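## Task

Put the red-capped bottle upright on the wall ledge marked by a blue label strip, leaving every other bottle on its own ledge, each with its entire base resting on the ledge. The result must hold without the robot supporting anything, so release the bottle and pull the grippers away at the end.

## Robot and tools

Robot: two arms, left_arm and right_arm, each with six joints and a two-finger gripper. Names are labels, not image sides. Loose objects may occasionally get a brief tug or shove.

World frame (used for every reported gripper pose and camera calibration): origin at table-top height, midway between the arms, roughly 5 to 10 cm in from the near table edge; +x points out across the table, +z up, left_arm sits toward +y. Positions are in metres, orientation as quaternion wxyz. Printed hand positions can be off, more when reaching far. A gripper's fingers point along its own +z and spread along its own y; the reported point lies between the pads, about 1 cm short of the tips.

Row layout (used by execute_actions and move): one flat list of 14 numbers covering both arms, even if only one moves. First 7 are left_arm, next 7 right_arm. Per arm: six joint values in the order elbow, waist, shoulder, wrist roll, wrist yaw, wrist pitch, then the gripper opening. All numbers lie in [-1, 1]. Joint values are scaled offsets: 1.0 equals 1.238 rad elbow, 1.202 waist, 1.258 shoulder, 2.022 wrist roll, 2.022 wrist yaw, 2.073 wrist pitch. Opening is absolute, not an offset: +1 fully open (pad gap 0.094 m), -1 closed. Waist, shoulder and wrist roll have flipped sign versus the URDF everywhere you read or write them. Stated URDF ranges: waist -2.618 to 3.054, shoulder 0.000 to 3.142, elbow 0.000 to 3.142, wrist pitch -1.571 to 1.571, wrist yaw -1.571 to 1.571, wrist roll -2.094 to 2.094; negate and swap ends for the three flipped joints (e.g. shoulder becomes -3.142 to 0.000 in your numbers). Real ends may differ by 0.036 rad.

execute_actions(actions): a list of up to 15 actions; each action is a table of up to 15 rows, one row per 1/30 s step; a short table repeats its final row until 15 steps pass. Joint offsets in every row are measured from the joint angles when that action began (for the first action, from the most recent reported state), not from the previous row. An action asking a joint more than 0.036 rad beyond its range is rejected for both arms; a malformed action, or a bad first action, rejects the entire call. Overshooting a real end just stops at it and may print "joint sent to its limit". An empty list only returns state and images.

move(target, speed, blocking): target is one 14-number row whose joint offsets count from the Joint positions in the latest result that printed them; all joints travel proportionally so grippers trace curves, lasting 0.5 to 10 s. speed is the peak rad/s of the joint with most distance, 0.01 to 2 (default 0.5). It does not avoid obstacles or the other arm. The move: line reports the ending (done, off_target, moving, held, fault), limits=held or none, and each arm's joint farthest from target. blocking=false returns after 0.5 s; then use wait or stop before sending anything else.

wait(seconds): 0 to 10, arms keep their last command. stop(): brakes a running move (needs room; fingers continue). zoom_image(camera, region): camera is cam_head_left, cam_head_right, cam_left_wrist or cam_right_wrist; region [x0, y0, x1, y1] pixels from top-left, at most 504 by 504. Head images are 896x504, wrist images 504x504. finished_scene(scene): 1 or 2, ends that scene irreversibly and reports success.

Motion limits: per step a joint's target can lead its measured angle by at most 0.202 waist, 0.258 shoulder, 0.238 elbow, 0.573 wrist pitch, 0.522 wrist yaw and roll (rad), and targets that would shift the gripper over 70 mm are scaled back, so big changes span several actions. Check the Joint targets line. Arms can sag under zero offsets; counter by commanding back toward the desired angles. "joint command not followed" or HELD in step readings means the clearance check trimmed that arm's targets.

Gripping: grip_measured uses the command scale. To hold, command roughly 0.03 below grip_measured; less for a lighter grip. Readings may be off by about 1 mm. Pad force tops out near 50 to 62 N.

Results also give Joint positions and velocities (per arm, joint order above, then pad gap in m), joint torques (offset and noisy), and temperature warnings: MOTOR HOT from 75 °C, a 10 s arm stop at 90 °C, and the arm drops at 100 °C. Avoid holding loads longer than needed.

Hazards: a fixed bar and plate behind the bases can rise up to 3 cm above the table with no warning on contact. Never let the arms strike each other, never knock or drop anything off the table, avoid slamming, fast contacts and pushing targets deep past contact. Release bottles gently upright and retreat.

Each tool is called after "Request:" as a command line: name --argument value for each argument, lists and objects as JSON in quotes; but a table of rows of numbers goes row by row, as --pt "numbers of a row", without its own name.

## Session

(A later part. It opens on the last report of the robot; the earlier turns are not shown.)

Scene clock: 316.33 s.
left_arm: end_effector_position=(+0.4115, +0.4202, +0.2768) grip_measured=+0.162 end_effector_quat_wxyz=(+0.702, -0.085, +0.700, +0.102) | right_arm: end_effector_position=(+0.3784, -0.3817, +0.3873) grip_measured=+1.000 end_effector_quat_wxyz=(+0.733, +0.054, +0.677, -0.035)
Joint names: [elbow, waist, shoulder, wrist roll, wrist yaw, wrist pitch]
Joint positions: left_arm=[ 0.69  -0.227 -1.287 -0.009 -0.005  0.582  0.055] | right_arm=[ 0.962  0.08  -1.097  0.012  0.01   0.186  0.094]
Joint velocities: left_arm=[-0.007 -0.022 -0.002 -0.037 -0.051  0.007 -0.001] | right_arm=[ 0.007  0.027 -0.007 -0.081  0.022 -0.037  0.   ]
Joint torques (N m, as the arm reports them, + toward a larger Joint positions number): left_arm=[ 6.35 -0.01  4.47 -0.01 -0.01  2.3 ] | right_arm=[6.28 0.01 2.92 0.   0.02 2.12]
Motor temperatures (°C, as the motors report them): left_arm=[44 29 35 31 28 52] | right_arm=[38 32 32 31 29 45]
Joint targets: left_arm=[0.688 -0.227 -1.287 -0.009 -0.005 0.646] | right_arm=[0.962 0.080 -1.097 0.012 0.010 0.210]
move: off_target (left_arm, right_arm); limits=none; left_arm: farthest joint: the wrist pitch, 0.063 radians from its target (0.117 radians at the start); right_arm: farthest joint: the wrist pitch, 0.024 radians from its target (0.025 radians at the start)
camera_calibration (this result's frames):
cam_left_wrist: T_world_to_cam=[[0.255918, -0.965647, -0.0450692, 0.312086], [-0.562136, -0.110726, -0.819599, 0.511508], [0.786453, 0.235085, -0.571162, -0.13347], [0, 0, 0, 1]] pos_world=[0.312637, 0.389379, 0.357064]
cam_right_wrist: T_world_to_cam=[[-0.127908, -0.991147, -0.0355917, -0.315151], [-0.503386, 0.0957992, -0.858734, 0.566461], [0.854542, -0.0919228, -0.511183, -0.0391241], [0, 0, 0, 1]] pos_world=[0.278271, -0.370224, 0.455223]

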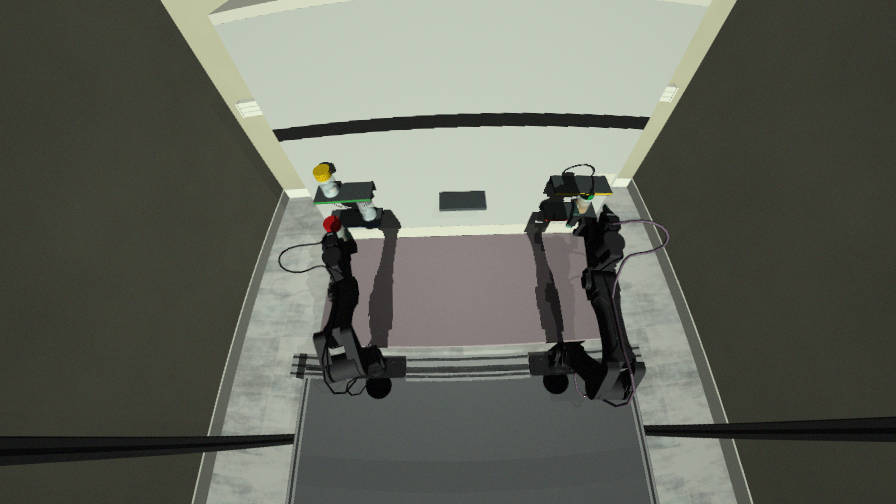

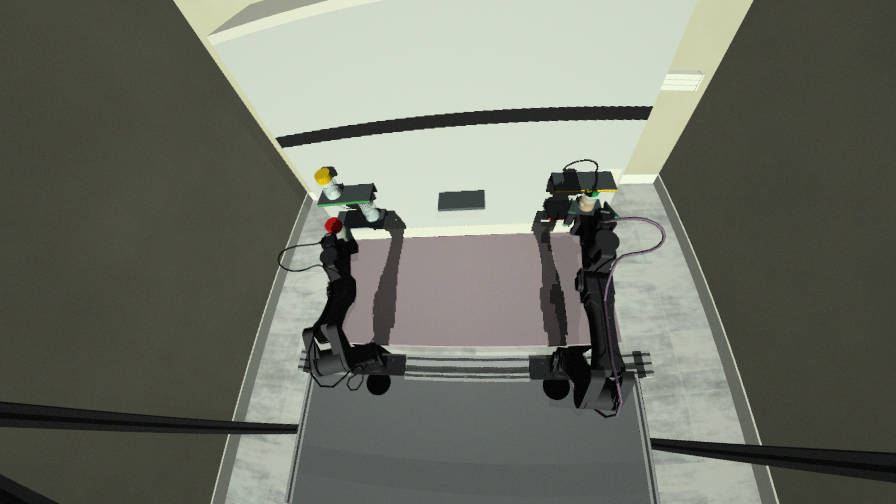

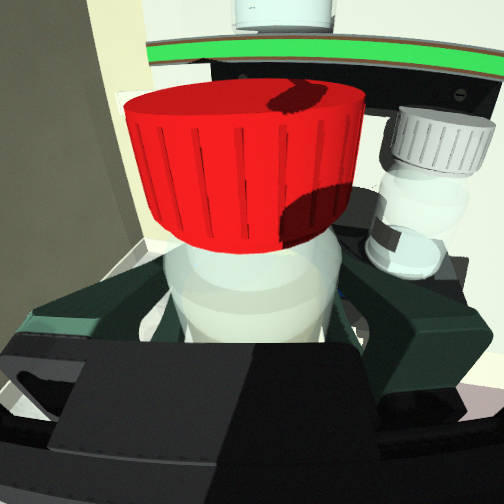

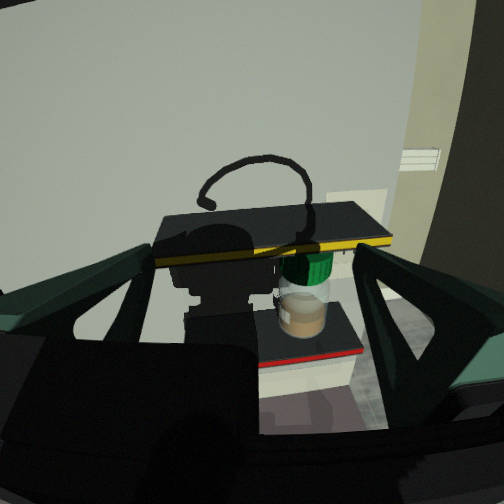

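Request:
execute_actions --actions '[[[0.05,0,-0.017,0,0,0.033,0.12, 0,0,0,0,0,0.012,1],[0.055,0,-0.025,0,0,0.033,0.12, 0,0,0,0,0,0.012,1],[0.06,0,-0.033,0,0,0.034,0.12, 0,0,0,0,0,0.012,1],[0.066,0,-0.04,0,0,0.035,0.12, 0,0,0,0,0,0.012,1],[0.07,0,-0.046,0,0,0.036,0.12, 0,0,0,0,0,0.012,1],[0.074,0,-0.051,0,0,0.036,0.12, 0,0,0,0,0,0.012,1]]]'

Scene clock: 339.93 s.
left_arm: end_effector_position=(+0.4261, +0.4241, +0.2741) grip_measured=+0.162 end_effector_quat_wxyz=(+0.699, -0.085, +0.703, +0.102) | right_arm: end_effector_position=(+0.3784, -0.3817, +0.3876) grip_measured=+1.000 end_effector_quat_wxyz=(+0.733, +0.054, +0.677, -0.035)
Joint names: [elbow, waist, shoulder, wrist roll, wrist yaw, wrist pitch]
Joint positions: left_arm=[ 0.735 -0.227 -1.353 -0.009 -0.005  0.594  0.055] | right_arm=[ 0.962  0.08  -1.097  0.012  0.01   0.187  0.094]
Joint velocities: left_arm=[ 0.007 -0.007  0.007  0.051 -0.007 -0.007  0.   ] | right_arm=[-0.002  0.002  0.022  0.022  0.007  0.022  0.   ]
Joint torques (N m, as the arm reports them, + toward a larger Joint positions number): left_arm=[ 9.57  0.02  5.21  0.   -0.01  2.33] | right_arm=[6.3  0.   2.96 0.   0.03 2.13]
Motor temperatures (°C, as the motors report them): left_arm=[41 29 35 31 28 53] | right_arm=[39 32 32 31 29 45]
Joint targets: left_arm=[0.781 -0.227 -1.351 -0.009 -0.005 0.657] | right_arm=[0.962 0.080 -1.097 0.012 0.010 0.211]
Step readings (joint positions):
0: left_arm=[0.690 -0.227 -1.287 -0.009 -0.005 0.583] | right_arm=[0.962 0.080 -1.097 0.012 0.010 0.186]
1: left_arm=[0.692 -0.227 -1.290 -0.009 -0.005 0.583] | right_arm=[0.962 0.080 -1.097 0.012 0.010 0.186]
2: left_arm=[0.698 -0.227 -1.297 -0.009 -0.005 0.584] | right_arm=[0.962 0.080 -1.097 0.012 0.010 0.186]
4: left_arm=[0.714 -0.227 -1.317 -0.009 -0.005 0.588] | right_arm=[0.962 0.080 -1.097 0.012 0.010 0.187]
8: left_arm=[0.734 -0.227 -1.349 -0.009 -0.005 0.593] | right_arm=[0.962 0.080 -1.097 0.012 0.010 0.187]
15: Joint positions above
camera_calibration (this result's frames):
cam_left_wrist: T_world_to_cam=[[0.25564, -0.965722, -0.0450536, 0.312171], [-0.569647, -0.112813, -0.81411, 0.520452], [0.781121, 0.233784, -0.57896, -0.142417], [0, 0, 0, 1]] pos_world=[0.327916, 0.393479, 0.355316]
cam_right_wrist: T_world_to_cam=[[-0.127917, -0.991146, -0.0356071, -0.315144], [-0.502406, 0.0957115, -0.859318, 0.566515], [0.855117, -0.092032, -0.5102, -0.0396008], [0, 0, 0, 1]] pos_world=[0.278172, -0.37022, 0.455391]

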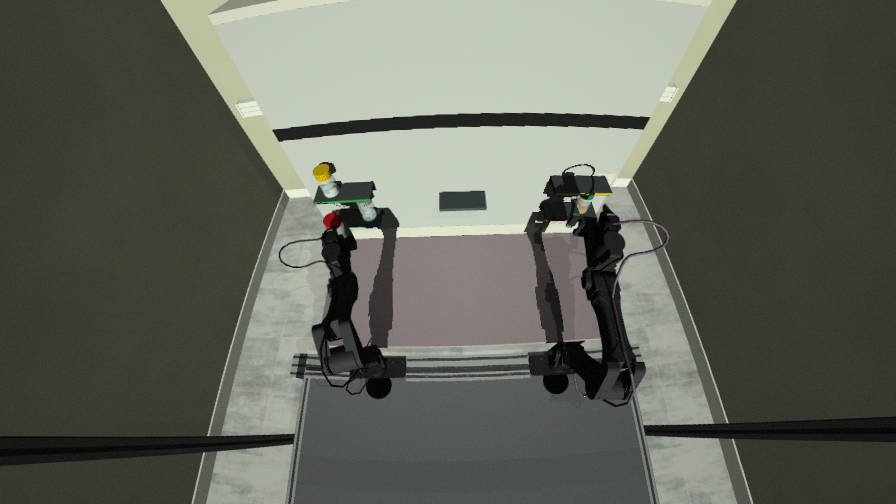

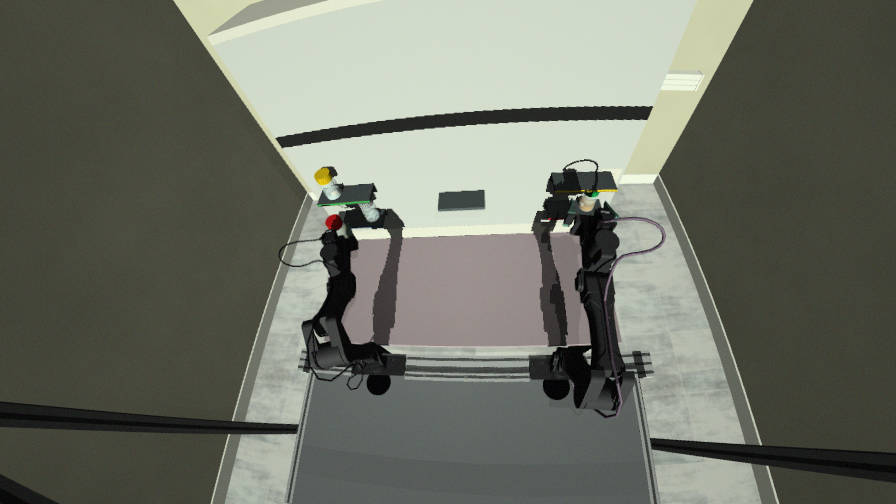

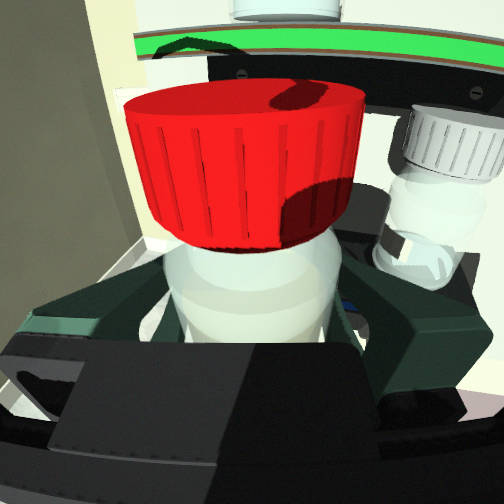

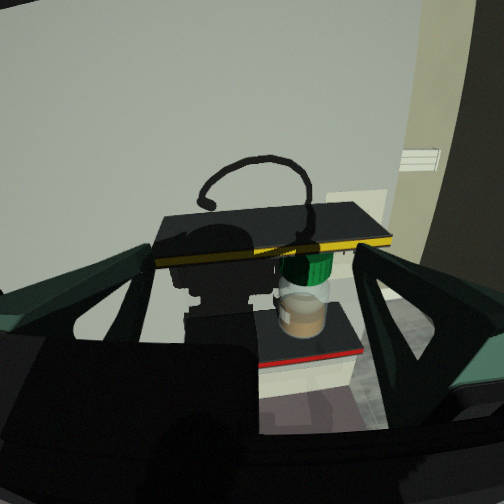

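Request:
execute_actions --actions '[[[0.05,0,-0.005,0,0,0.034,0.12, 0,0,0,0,0,0.012,1],[0.06,0,-0.014,0,0,0.035,0.12, 0,0,0,0,0,0.012,1],[0.07,0,-0.024,0,0,0.036,0.12, 0,0,0,0,0,0.012,1],[0.08,0,-0.034,0,0,0.037,0.12, 0,0,0,0,0,0.012,1],[0.09,0,-0.044,0,0,0.038,0.12, 0,0,0,0,0,0.012,1],[0.10,0,-0.054,0,0,0.038,0.12, 0,0,0,0,0,0.012,1],[0.108,0,-0.064,0,0,0.039,0.12, 0,0,0,0,0,0.012,1],[0.116,0,-0.074,0,0,0.04,0.12, 0,0,0,0,0,0.012,1],[0.124,0,-0.084,0,0,0.041,0.12, 0,0,0,0,0,0.012,1],[0.13,0,-0.093,0,0,0.041,0.12, 0,0,0,0,0,0.012,1],[0.135,0,-0.101,0,0,0.041,0.12, 0,0,0,0,0,0.012,1]]]'

Request:
wait --seconds 0.3

Scene clock: 349.13 s.
left_arm: end_effector_position=(+0.4582, +0.4326, +0.2824) grip_measured=+0.162 end_effector_quat_wxyz=(+0.705, -0.085, +0.697, +0.102) | right_arm: end_effector_position=(+0.3784, -0.3817, +0.3878) grip_measured=+1.000 end_effector_quat_wxyz=(+0.733, +0.054, +0.677, -0.035)
Joint names: [elbow, waist, shoulder, wrist roll, wrist yaw, wrist pitch]
Joint positions: left_arm=[ 0.857 -0.227 -1.484 -0.009 -0.005  0.62   0.055] | right_arm=[ 0.962  0.08  -1.097  0.012  0.01   0.188  0.094]
Joint velocities: left_arm=[-0.012  0.017 -0.051  0.081  0.007  0.007 -0.001] | right_arm=[ 0.002  0.002 -0.012 -0.037 -0.022 -0.022  0.   ]
Joint torques (N m, as the arm reports them, + toward a larger Joint positions number): left_arm=[ 9.41  0.01  6.8   0.   -0.01  2.29] | right_arm=[6.27 0.01 2.95 0.02 0.03 2.13]
Motor temperatures (°C, as the motors report them): left_arm=[43 29 35 31 28 53] | right_arm=[39 32 32 31 29 45]
Joint targets: left_arm=[0.902 -0.227 -1.480 -0.009 -0.005 0.679] | right_arm=[0.962 0.080 -1.097 0.012 0.010 0.212]
Step readings (joint positions):
0: left_arm=[0.735 -0.227 -1.353 -0.009 -0.005 0.594] | right_arm=[0.962 0.080 -1.097 0.012 0.010 0.187]
1: left_arm=[0.737 -0.227 -1.354 -0.009 -0.005 0.594] | right_arm=[0.962 0.080 -1.097 0.012 0.010 0.187]
2: left_arm=[0.742 -0.227 -1.358 -0.009 -0.005 0.595] | right_arm=[0.962 0.080 -1.097 0.012 0.010 0.187]
4: left_arm=[0.765 -0.227 -1.375 -0.009 -0.005 0.597] | right_arm=[0.962 0.080 -1.097 0.012 0.010 0.187]
8: left_arm=[0.819 -0.227 -1.424 -0.009 -0.005 0.610] | right_arm=[0.962 0.080 -1.097 0.012 0.010 0.188]
15: Joint positions above
camera_calibration (this result's frames):
cam_left_wrist: T_world_to_cam=[[0.256152, -0.965585, -0.0450801, 0.312196], [-0.555788, -0.108964, -0.824152, 0.541323], [0.790876, 0.236163, -0.564572, -0.174232], [0, 0, 0, 1]] pos_world=[0.358687, 0.401583, 0.36184]
cam_right_wrist: T_world_to_cam=[[-0.127923, -0.991144, -0.0356173, -0.315139], [-0.501752, 0.0956529, -0.859707, 0.566551], [0.8555, -0.0921048, -0.509545, -0.0399187], [0, 0, 0, 1]] pos_world=[0.278105, -0.370217, 0.455503]

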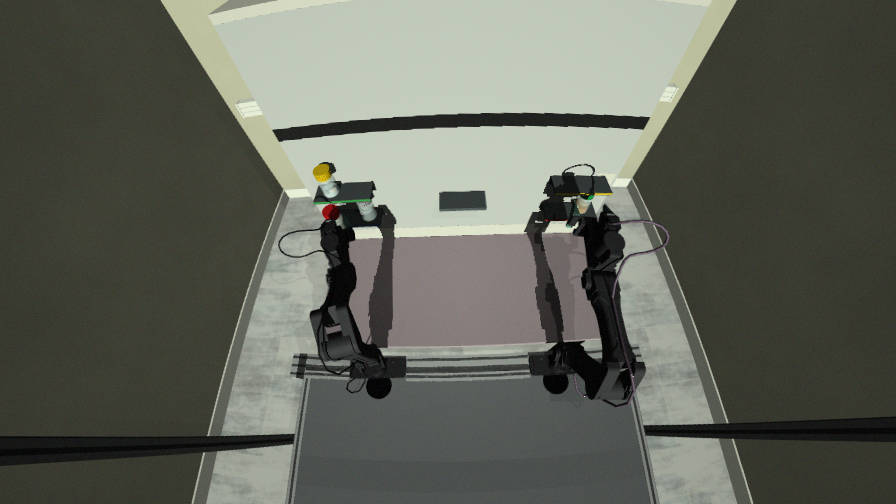

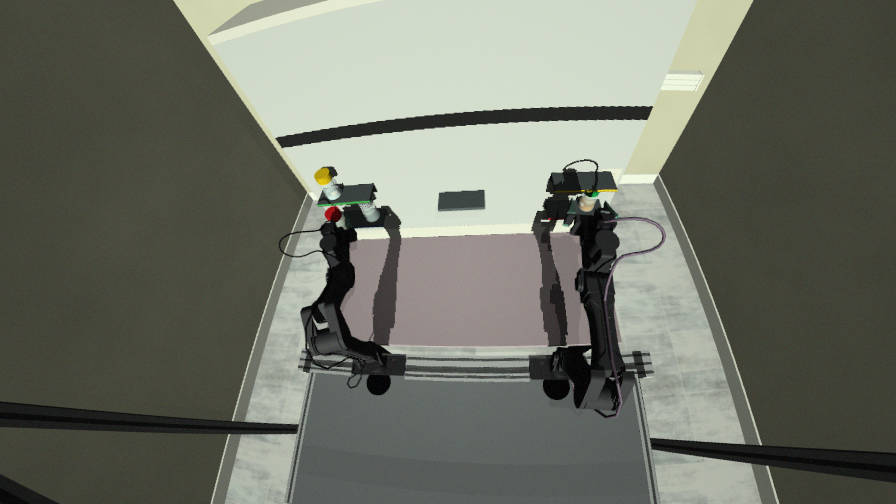

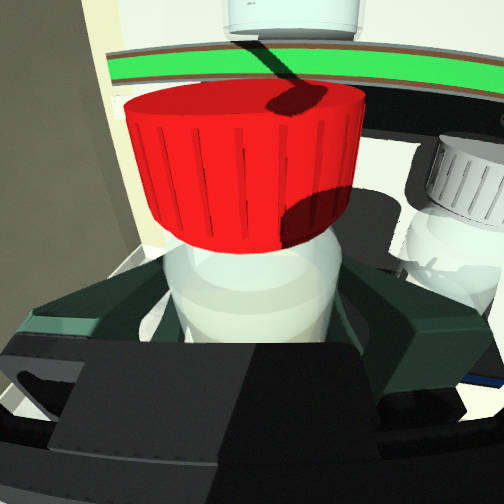

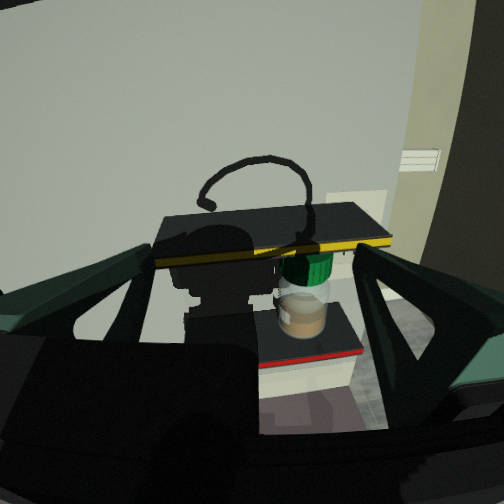

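Scene clock: 349.43 s.
left_arm: end_effector_position=(+0.4585, +0.4327, +0.2817) grip_measured=+0.162 end_effector_quat_wxyz=(+0.704, -0.085, +0.697, +0.102) | right_arm: end_effector_position=(+0.3784, -0.3817, +0.3878) grip_measured=+1.000 end_effector_quat_wxyz=(+0.733, +0.054, +0.677, -0.035)
Joint names: [elbow, waist, shoulder, wrist roll, wrist yaw, wrist pitch]
Joint positions: left_arm=[ 0.857 -0.227 -1.486 -0.009 -0.005  0.621  0.055] | right_arm=[ 0.962  0.08  -1.097  0.012  0.01   0.188  0.094]
Joint velocities: left_arm=[-0.007  0.002  0.017  0.081  0.022  0.007  0.   ] | right_arm=[-0.002 -0.002 -0.002 -0.022  0.051 -0.022  0.   ]
Joint torques (N m, as the arm reports them, + toward a larger Joint positions number): left_arm=[ 9.42  0.01  6.69 -0.01 -0.01  2.29] | right_arm=[ 6.25 -0.03  2.94  0.    0.04  2.13]
Motor temperatures (°C, as the motors report them): left_arm=[43 29 35 31 28 53] | right_arm=[39 32 32 31 29 45]
Joint targets: left_arm=[0.902 -0.227 -1.480 -0.009 -0.005 0.679] | right_arm=[0.962 0.080 -1.097 0.012 0.010 0.212]
wait: 0.30 s; at rest by 0.17 s
camera_calibration (this result's frames):
cam_left_wrist: T_world_to_cam=[[0.256108, -0.965597, -0.0450782, 0.312198], [-0.557, -0.1093, -0.823289, 0.541331], [0.790038, 0.235959, -0.56583, -0.174117], [0, 0, 0, 1]] pos_world=[0.359124, 0.401709, 0.361224]
cam_right_wrist: T_world_to_cam=[[-0.127923, -0.991144, -0.0356173, -0.315139], [-0.501752, 0.0956529, -0.859707, 0.566551], [0.8555, -0.0921048, -0.509545, -0.0399187], [0, 0, 0, 1]] pos_world=[0.278105, -0.370217, 0.455503]

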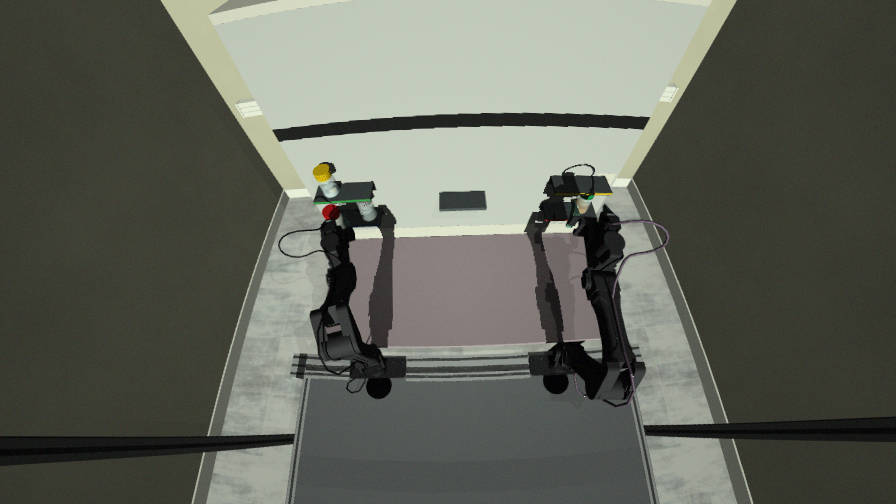

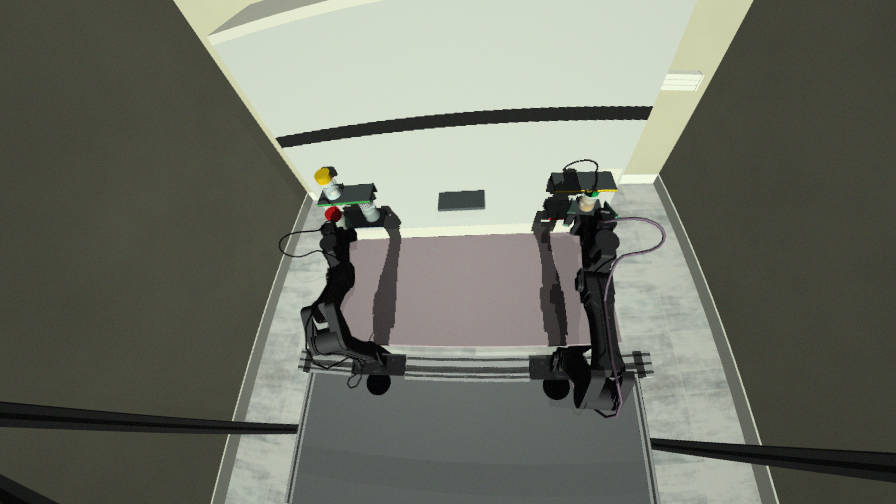

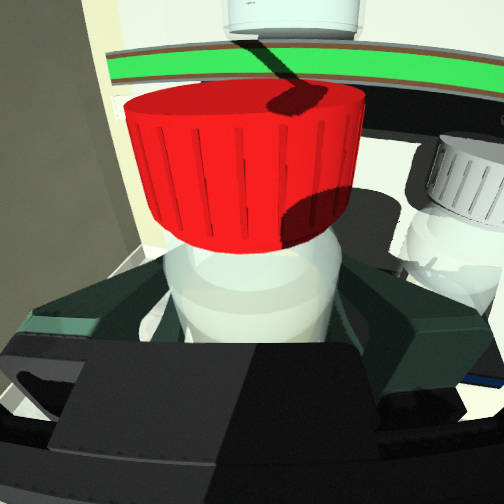

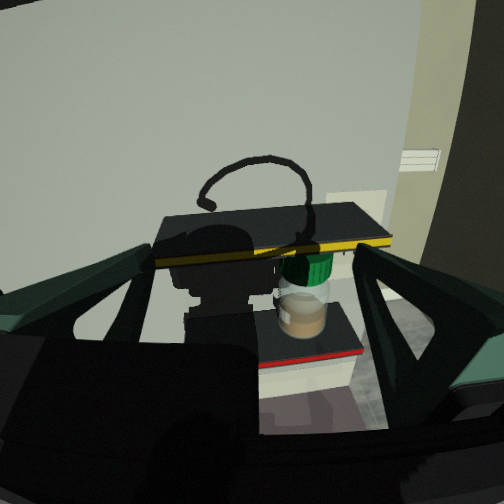

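Request:
execute_actions --actions '[[[-0.024,0,0.003,0,0,0.041,0.12, 0,0,0,0,0,0.012,1]]]'

Scene clock: 360.33 s.
left_arm: end_effector_position=(+0.4556, +0.4321, +0.2718) grip_measured=+0.162 end_effector_quat_wxyz=(+0.701, -0.085, +0.701, +0.102) | right_arm: end_effector_position=(+0.3784, -0.3817, +0.3880) grip_measured=+1.000 end_effector_quat_wxyz=(+0.734, +0.054, +0.676, -0.035)
Joint names: [elbow, waist, shoulder, wrist roll, wrist yaw, wrist pitch]
Joint positions: left_arm=[ 0.826 -0.227 -1.486 -0.009 -0.005  0.642  0.055] | right_arm=[ 0.962  0.08  -1.097  0.012  0.01   0.189  0.094]
Joint velocities: left_arm=[-0.007 -0.007  0.012 -0.007  0.11  -0.022 -0.001] | right_arm=[ 0.002  0.012 -0.012 -0.022  0.007  0.022  0.   ]
Joint torques (N m, as the arm reports them, + toward a larger Joint positions number): left_arm=[ 6.44  0.    6.42  0.   -0.01  2.33] | right_arm=[6.29 0.   2.9  0.   0.02 2.12]
Motor temperatures (°C, as the motors report them): left_arm=[44 29 36 31 28 53] | right_arm=[39 32 32 31 29 45]
Joint targets: left_arm=[0.827 -0.227 -1.482 -0.009 -0.005 0.706] | right_arm=[0.962 0.080 -1.097 0.012 0.010 0.213]
Step readings (joint positions):
0: left_arm=[0.857 -0.227 -1.486 -0.009 -0.005 0.621] | right_arm=[0.962 0.080 -1.097 0.012 0.010 0.188]
1: left_arm=[0.853 -0.227 -1.486 -0.009 -0.005 0.627] | right_arm=[0.962 0.080 -1.097 0.012 0.010 0.188]
2: left_arm=[0.846 -0.227 -1.486 -0.009 -0.005 0.635] | right_arm=[0.962 0.080 -1.097 0.012 0.010 0.188]
4: left_arm=[0.835 -0.227 -1.486 -0.009 -0.005 0.639] | right_arm=[0.962 0.080 -1.097 0.012 0.010 0.188]
8: left_arm=[0.826 -0.227 -1.486 -0.009 -0.005 0.639] | right_arm=[0.962 0.080 -1.097 0.012 0.010 0.189]
15: Joint positions above
camera_calibration (this result's frames):
cam_left_wrist: T_world_to_cam=[[0.255818, -0.965674, -0.0450639, 0.312057], [-0.564846, -0.111479, -0.817632, 0.534495], [0.784542, 0.234619, -0.573975, -0.171964], [0, 0, 0, 1]] pos_world=[0.35699, 0.401276, 0.35238]
cam_right_wrist: T_world_to_cam=[[-0.127928, -0.991143, -0.0356276, -0.315134], [-0.501098, 0.0955943, -0.860095, 0.566587], [0.855883, -0.0921776, -0.508889, -0.0402366], [0, 0, 0, 1]] pos_world=[0.278039, -0.370214, 0.455615]

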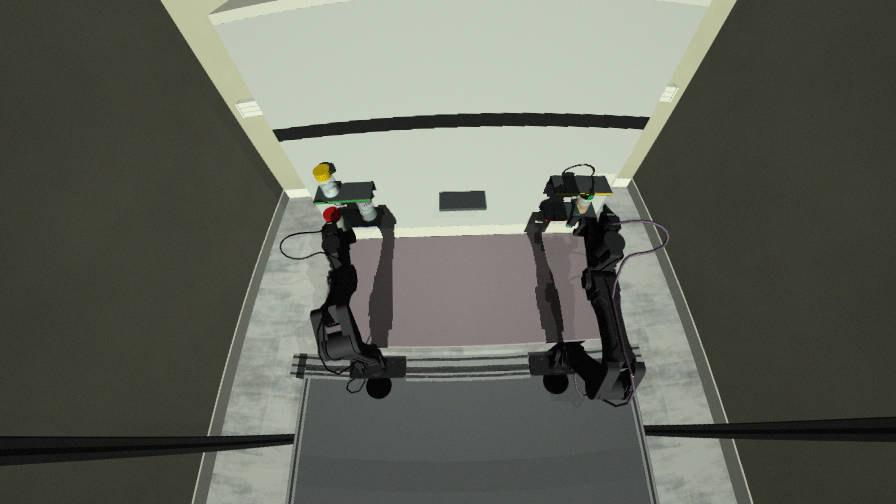

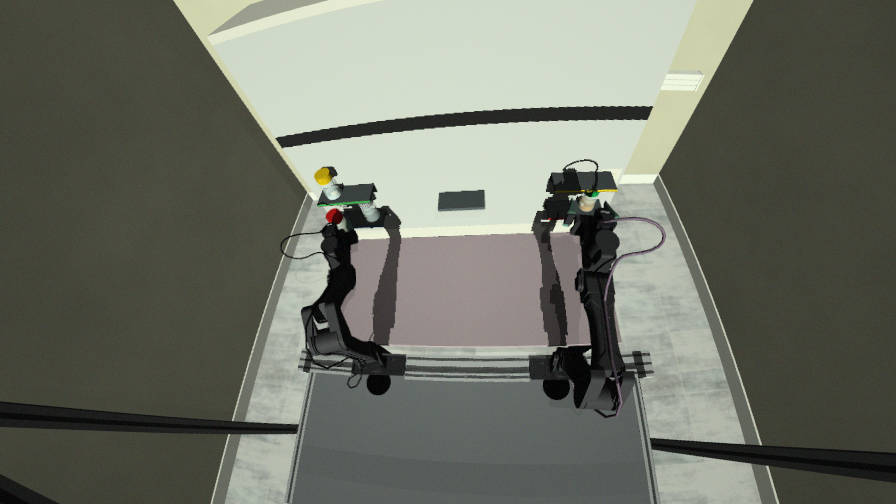

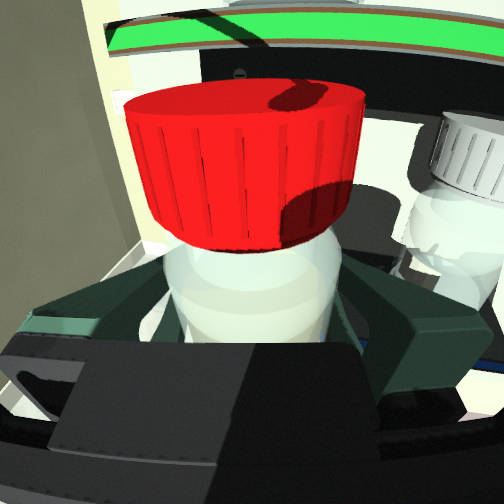

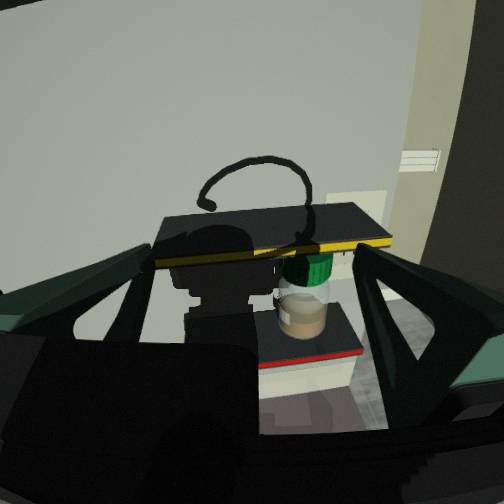

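Request:
execute_actions --actions '[[[0.045,0,-0.002,0,0,0.031,0.12, 0,0,0,0,0,0.012,1],[0.053,0,-0.008,0,0,0.031,0.12, 0,0,0,0,0,0.012,1],[0.061,0,-0.015,0,0,0.03,0.12, 0,0,0,0,0,0.012,1],[0.069,0,-0.022,0,0,0.03,0.12, 0,0,0,0,0,0.012,1],[0.077,0,-0.029,0,0,0.03,0.12, 0,0,0,0,0,0.012,1],[0.085,0,-0.036,0,0,0.029,0.12, 0,0,0,0,0,0.012,1],[0.092,0,-0.043,0,0,0.029,0.12, 0,0,0,0,0,0.012,1],[0.099,0,-0.05,0,0,0.029,0.12, 0,0,0,0,0,0.012,1],[0.105,0,-0.057,0,0,0.028,0.12, 0,0,0,0,0,0.012,1],[0.11,0,-0.064,0,0,0.028,0.12, 0,0,0,0,0,0.012,1],[0.115,0,-0.07,0,0,0.028,0.12, 0,0,0,0,0,0.012,1]],[[0.045,0,-0.002,0,0,0.031,0.12, 0,0,0,0,0,0,1],[0.053,0,-0.008,0,0,0.031,0.12, 0,0,0,0,0,0,1],[0.061,0,-0.015,0,0,0.03,0.12, 0,0,0,0,0,0,1],[0.069,0,-0.022,0,0,0.03,0.12, 0,0,0,0,0,0,1],[0.077,0,-0.029,0,0,0.03,0.12, 0,0,0,0,0,0,1],[0.085,0,-0.036,0,0,0.029,0.12, 0,0,0,0,0,0,1],[0.092,0,-0.043,0,0,0.029,0.12, 0,0,0,0,0,0,1],[0.099,0,-0.05,0,0,0.029,0.12, 0,0,0,0,0,0,1],[0.105,0,-0.056,0,0,0.028,0.12, 0,0,0,0,0,0,1],[0.11,0,-0.061,0,0,0.028,0.12, 0,0,0,0,0,0,1],[0.113,0,-0.065,0,0,0.028,0.12, 0,0,0,0,0,0,1]]]'

Request:
wait --seconds 0.3

Scene clock: 374.57 s.
left_arm: end_effector_position=(+0.5022, +0.4444, +0.2782) grip_measured=+0.162 end_effector_quat_wxyz=(+0.705, -0.085, +0.696, +0.103) | right_arm: end_effector_position=(+0.3785, -0.3817, +0.3867) grip_measured=+1.000 end_effector_quat_wxyz=(+0.732, +0.054, +0.678, -0.035)
Joint names: [elbow, waist, shoulder, wrist roll, wrist yaw, wrist pitch]
Joint positions: left_arm=[ 1.015 -0.227 -1.665 -0.009 -0.005  0.644  0.055] | right_arm=[ 0.962  0.08  -1.097  0.012  0.01   0.183  0.094]
Joint velocities: left_arm=[ 0.022  0.012 -0.017 -0.007  0.022  0.022 -0.   ] | right_arm=[ 0.007 -0.017 -0.012 -0.007 -0.022  0.037  0.   ]
Joint torques (N m, as the arm reports them, + toward a larger Joint positions number): left_arm=[ 9.55  0.02  8.24  0.   -0.01  2.29] | right_arm=[ 6.21 -0.03  2.93  0.    0.02  1.92]
Motor temperatures (°C, as the motors report them): left_arm=[42 29 36 31 28 54] | right_arm=[39 32 32 31 29 45]
Joint targets: left_arm=[1.062 -0.227 -1.660 -0.009 -0.005 0.702] | right_arm=[0.962 0.080 -1.097 0.012 0.010 0.190]
Step readings (joint positions; steps 1 to 15: 1st action; 16 to 30: 2nd action):
0: left_arm=[0.826 -0.227 -1.486 -0.009 -0.005 0.643] | right_arm=[0.962 0.080 -1.097 0.012 0.010 0.189]
1: left_arm=[0.826 -0.227 -1.486 -0.009 -0.005 0.643] | right_arm=[0.962 0.080 -1.097 0.012 0.010 0.189]
2: left_arm=[0.829 -0.227 -1.488 -0.009 -0.005 0.643] | right_arm=[0.962 0.080 -1.097 0.012 0.010 0.189]
4: left_arm=[0.845 -0.227 -1.500 -0.009 -0.005 0.643] | right_arm=[0.962 0.080 -1.097 0.012 0.010 0.189]
8: left_arm=[0.890 -0.227 -1.534 -0.009 -0.005 0.644] | right_arm=[0.962 0.080 -1.097 0.012 0.010 0.190]
15: left_arm=[0.922 -0.227 -1.578 -0.009 -0.005 0.644] | right_arm=[0.962 0.080 -1.097 0.012 0.010 0.190]
16: left_arm=[0.922 -0.227 -1.580 -0.009 -0.005 0.644] | right_arm=[0.962 0.080 -1.097 0.012 0.010 0.189]
17: left_arm=[0.925 -0.227 -1.582 -0.009 -0.005 0.644] | right_arm=[0.962 0.080 -1.097 0.012 0.010 0.188]
19: left_arm=[0.942 -0.227 -1.595 -0.009 -0.005 0.644] | right_arm=[0.962 0.080 -1.097 0.012 0.010 0.186]
23: left_arm=[0.984 -0.227 -1.628 -0.009 -0.005 0.644] | right_arm=[0.962 0.080 -1.097 0.012 0.010 0.184]
30: Joint positions above
camera_calibration (this result's frames):
cam_left_wrist: T_world_to_cam=[[0.256186, -0.965576, -0.0450815, 0.312104], [-0.554879, -0.108711, -0.824798, 0.563166], [0.791504, 0.236316, -0.563627, -0.214843], [0, 0, 0, 1]] pos_world=[0.402581, 0.413353, 0.357477]
cam_right_wrist: T_world_to_cam=[[-0.127888, -0.991151, -0.0355559, -0.315168], [-0.505671, 0.0960033, -0.857368, 0.566331], [0.853195, -0.0916675, -0.513474, -0.0380118], [0, 0, 0, 1]] pos_world=[0.278503, -0.370234, 0.45483]

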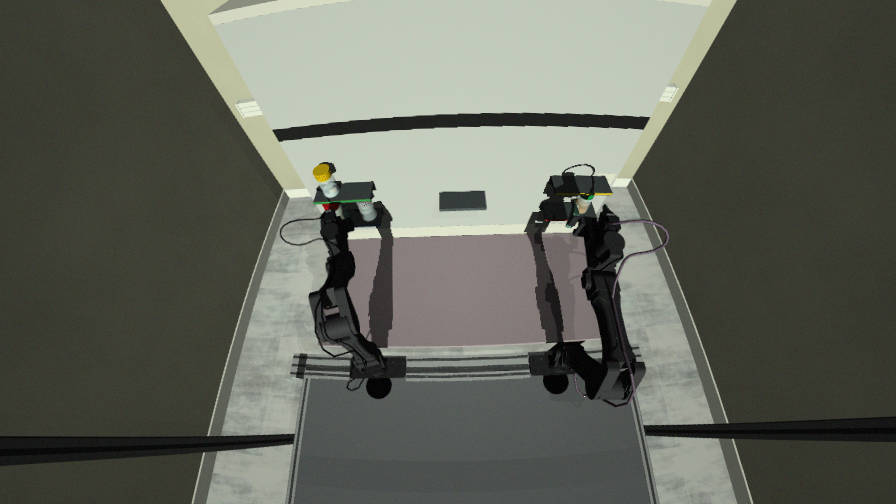

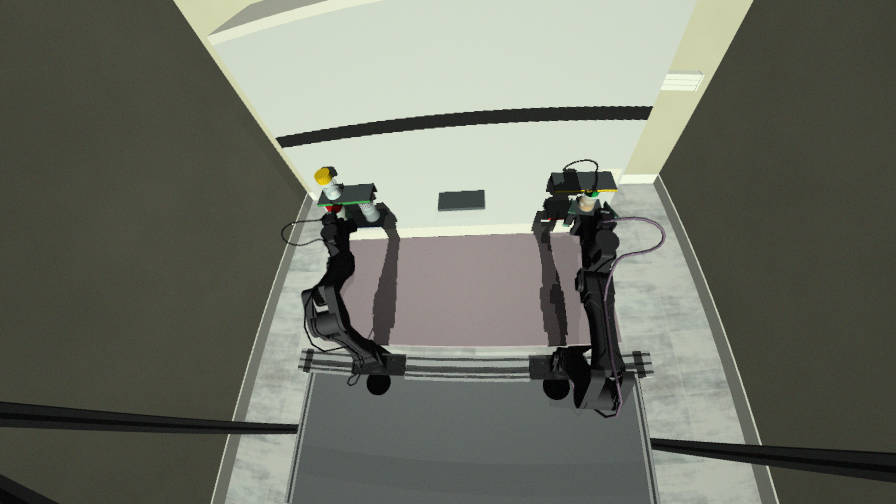

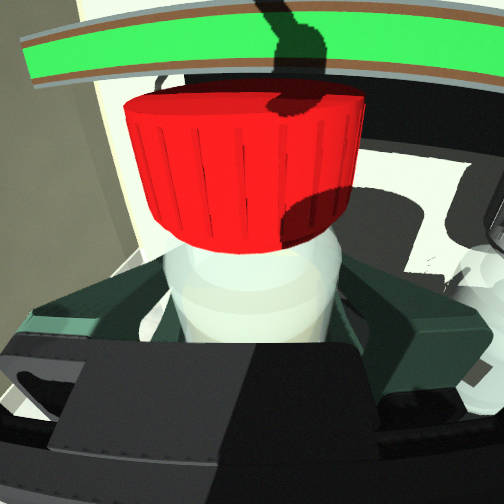

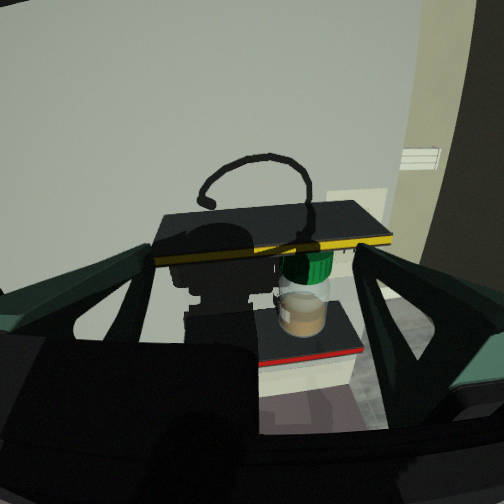

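Scene clock: 374.87 s.
left_arm: end_effector_position=(+0.5022, +0.4444, +0.2780) grip_measured=+0.162 end_effector_quat_wxyz=(+0.705, -0.085, +0.697, +0.102) | right_arm: end_effector_position=(+0.3785, -0.3817, +0.3866) grip_measured=+1.000 end_effector_quat_wxyz=(+0.732, +0.054, +0.678, -0.035)
Joint names: [elbow, waist, shoulder, wrist roll, wrist yaw, wrist pitch]
Joint positions: left_arm=[ 1.015 -0.227 -1.665 -0.009 -0.005  0.644  0.055] | right_arm=[ 0.962  0.08  -1.097  0.012  0.01   0.183  0.094]
Joint velocities: left_arm=[ 0.012 -0.002  0.002 -0.081  0.007  0.066 -0.001] | right_arm=[ 0.012  0.027  0.002  0.022 -0.022  0.051  0.   ]
Joint torques (N m, as the arm reports them, + toward a larger Joint positions number): left_arm=[ 9.56  0.    8.21  0.   -0.01  2.29] | right_arm=[ 6.28 -0.02  2.99  0.    0.03  1.96]
Motor temperatures (°C, as the motors report them): left_arm=[42 29 36 31 28 54] | right_arm=[39 32 32 31 29 45]
Joint targets: left_arm=[1.062 -0.227 -1.660 -0.009 -0.005 0.702] | right_arm=[0.962 0.080 -1.097 0.012 0.010 0.190]
wait: 0.30 s; at rest by 0.17 s
camera_calibration (this result's frames):
cam_left_wrist: T_world_to_cam=[[0.256174, -0.965579, -0.0450811, 0.312105], [-0.555182, -0.108795, -0.824583, 0.563175], [0.791295, 0.236265, -0.563942, -0.21479], [0, 0, 0, 1]] pos_world=[0.402673, 0.41338, 0.357325]
cam_right_wrist: T_world_to_cam=[[-0.127885, -0.991152, -0.0355508, -0.315171], [-0.505998, 0.0960325, -0.857172, 0.566313], [0.853002, -0.0916309, -0.513801, -0.037853], [0, 0, 0, 1]] pos_world=[0.278536, -0.370235, 0.454774]

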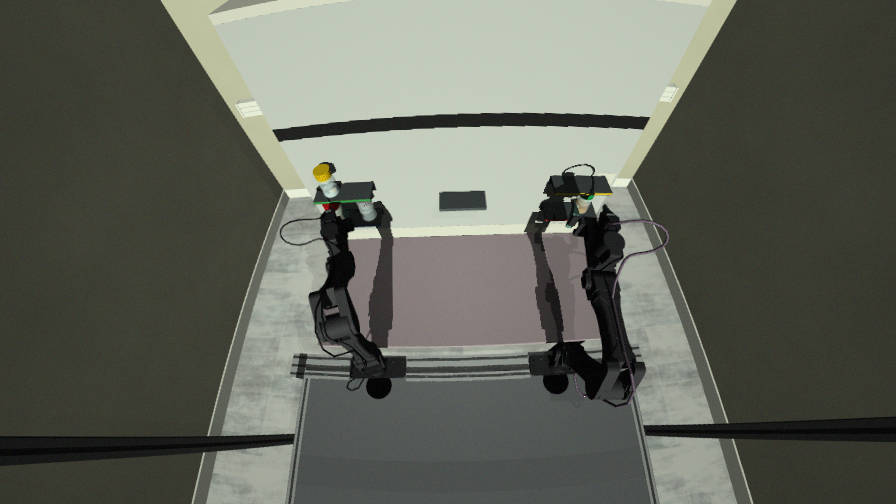

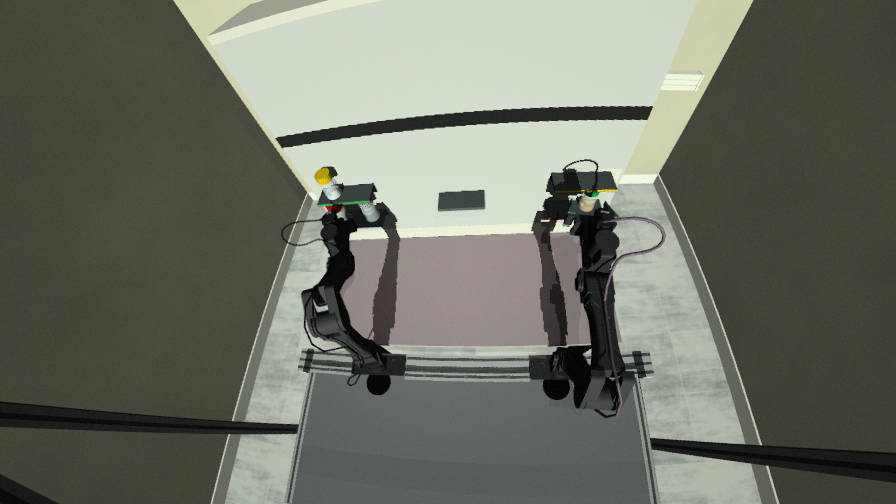

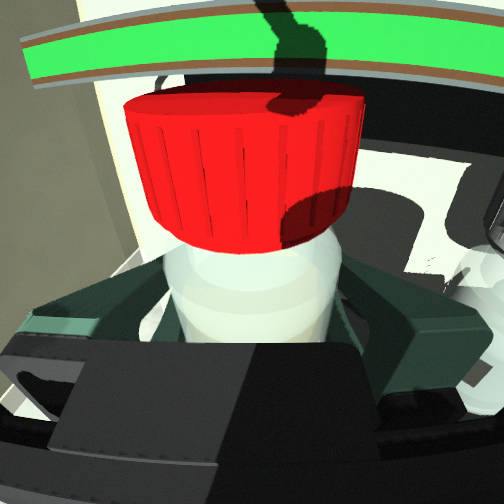

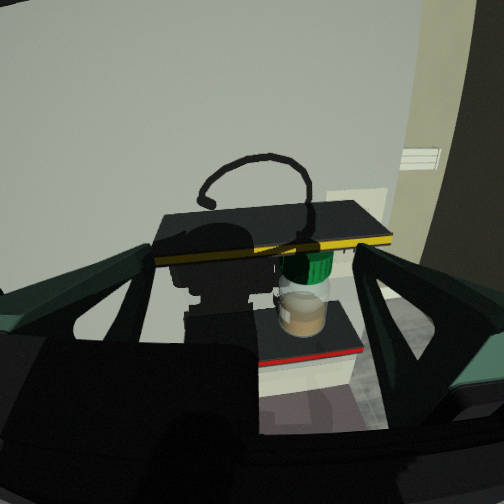

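Request:
move --target '[-0.042,0,0.004,0,0,0.048,0.12, 0,0,0,0,0,0.012,1]' --speed 0.08

Scene clock: 380.87 s.
left_arm: end_effector_position=(+0.4973, +0.4433, +0.2631) grip_measured=+0.162 end_effector_quat_wxyz=(+0.700, -0.085, +0.701, +0.102) | right_arm: end_effector_position=(+0.3785, -0.3817, +0.3868) grip_measured=+1.000 end_effector_quat_wxyz=(+0.732, +0.054, +0.678, -0.035)
Joint names: [elbow, waist, shoulder, wrist roll, wrist yaw, wrist pitch]
Joint positions: left_arm=[ 0.965 -0.227 -1.665 -0.009 -0.005  0.68   0.055] | right_arm=[ 0.962  0.08  -1.097  0.012  0.01   0.184  0.094]
Joint velocities: left_arm=[-0.022  0.017  0.007  0.051 -0.051 -0.037 -0.   ] | right_arm=[-0.007  0.002  0.007  0.066  0.051 -0.066  0.   ]
Joint torques (N m, as the arm reports them, + toward a larger Joint positions number): left_arm=[ 6.08  0.    8.05 -0.01 -0.01  2.32] | right_arm=[6.25 0.01 2.88 0.01 0.02 2.13]
Motor temperatures (°C, as the motors report them): left_arm=[43 29 37 31 28 54] | right_arm=[39 32 32 31 29 45]
Joint targets: left_arm=[0.963 -0.227 -1.660 -0.009 -0.005 0.744] | right_arm=[0.962 0.080 -1.097 0.012 0.010 0.208]
move: off_target (left_arm, right_arm); limits=none; left_arm: farthest joint: the wrist pitch, 0.063 radians from its target (0.099 radians at the start); right_arm: farthest joint: the wrist pitch, 0.024 radians from its target (0.025 radians at the start)
camera_calibration (this result's frames):
cam_left_wrist: T_world_to_cam=[[0.255774, -0.965686, -0.0450614, 0.311889], [-0.566048, -0.111813, -0.816754, 0.552673], [0.78369, 0.234411, -0.575224, -0.211495], [0, 0, 0, 1]] pos_world=[0.398813, 0.412559, 0.343795]
cam_right_wrist: T_world_to_cam=[[-0.127891, -0.991151, -0.035561, -0.315166], [-0.505345, 0.0959742, -0.857564, 0.56635], [0.853387, -0.091704, -0.513147, -0.0381707], [0, 0, 0, 1]] pos_world=[0.27847, -0.370232, 0.454886]

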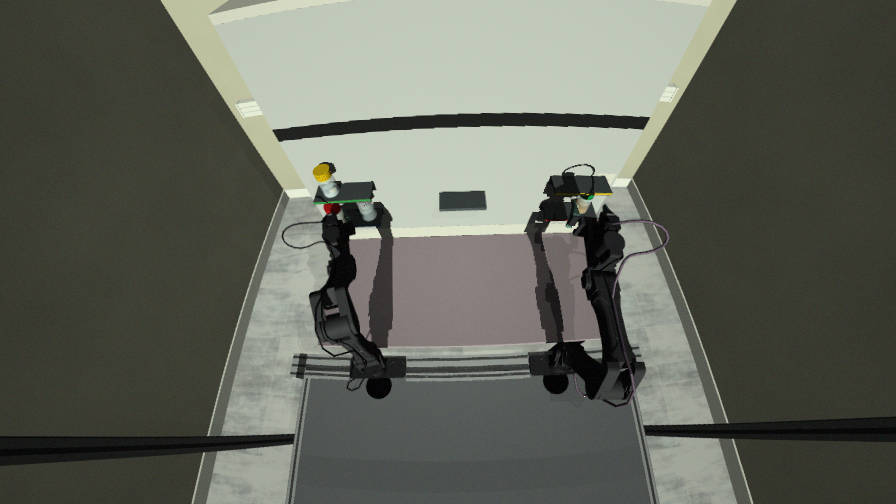

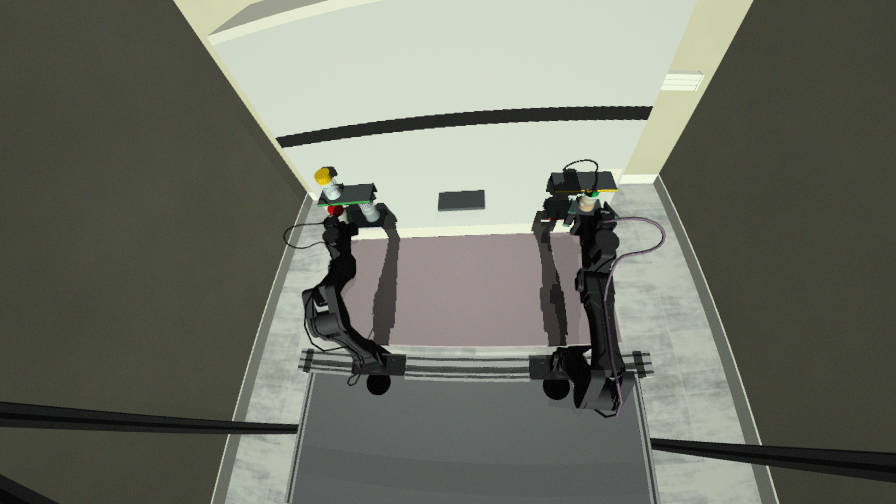

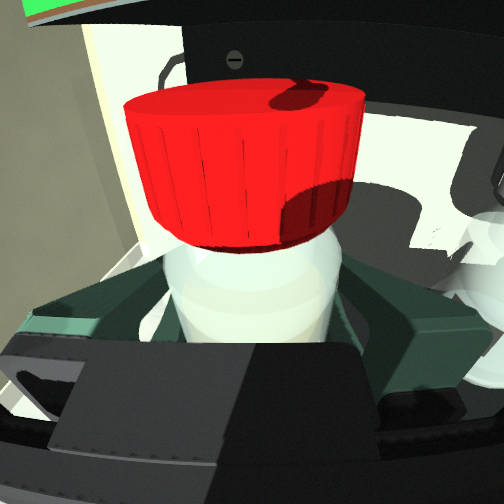

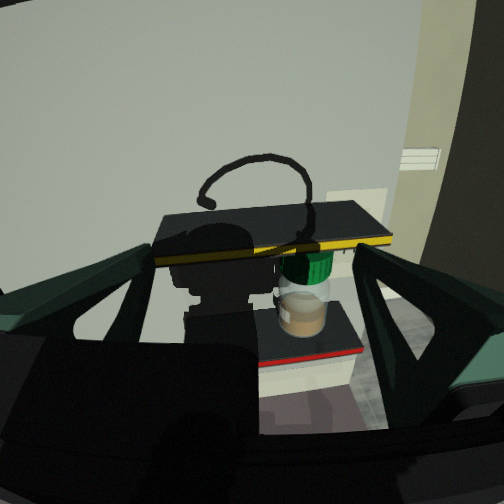

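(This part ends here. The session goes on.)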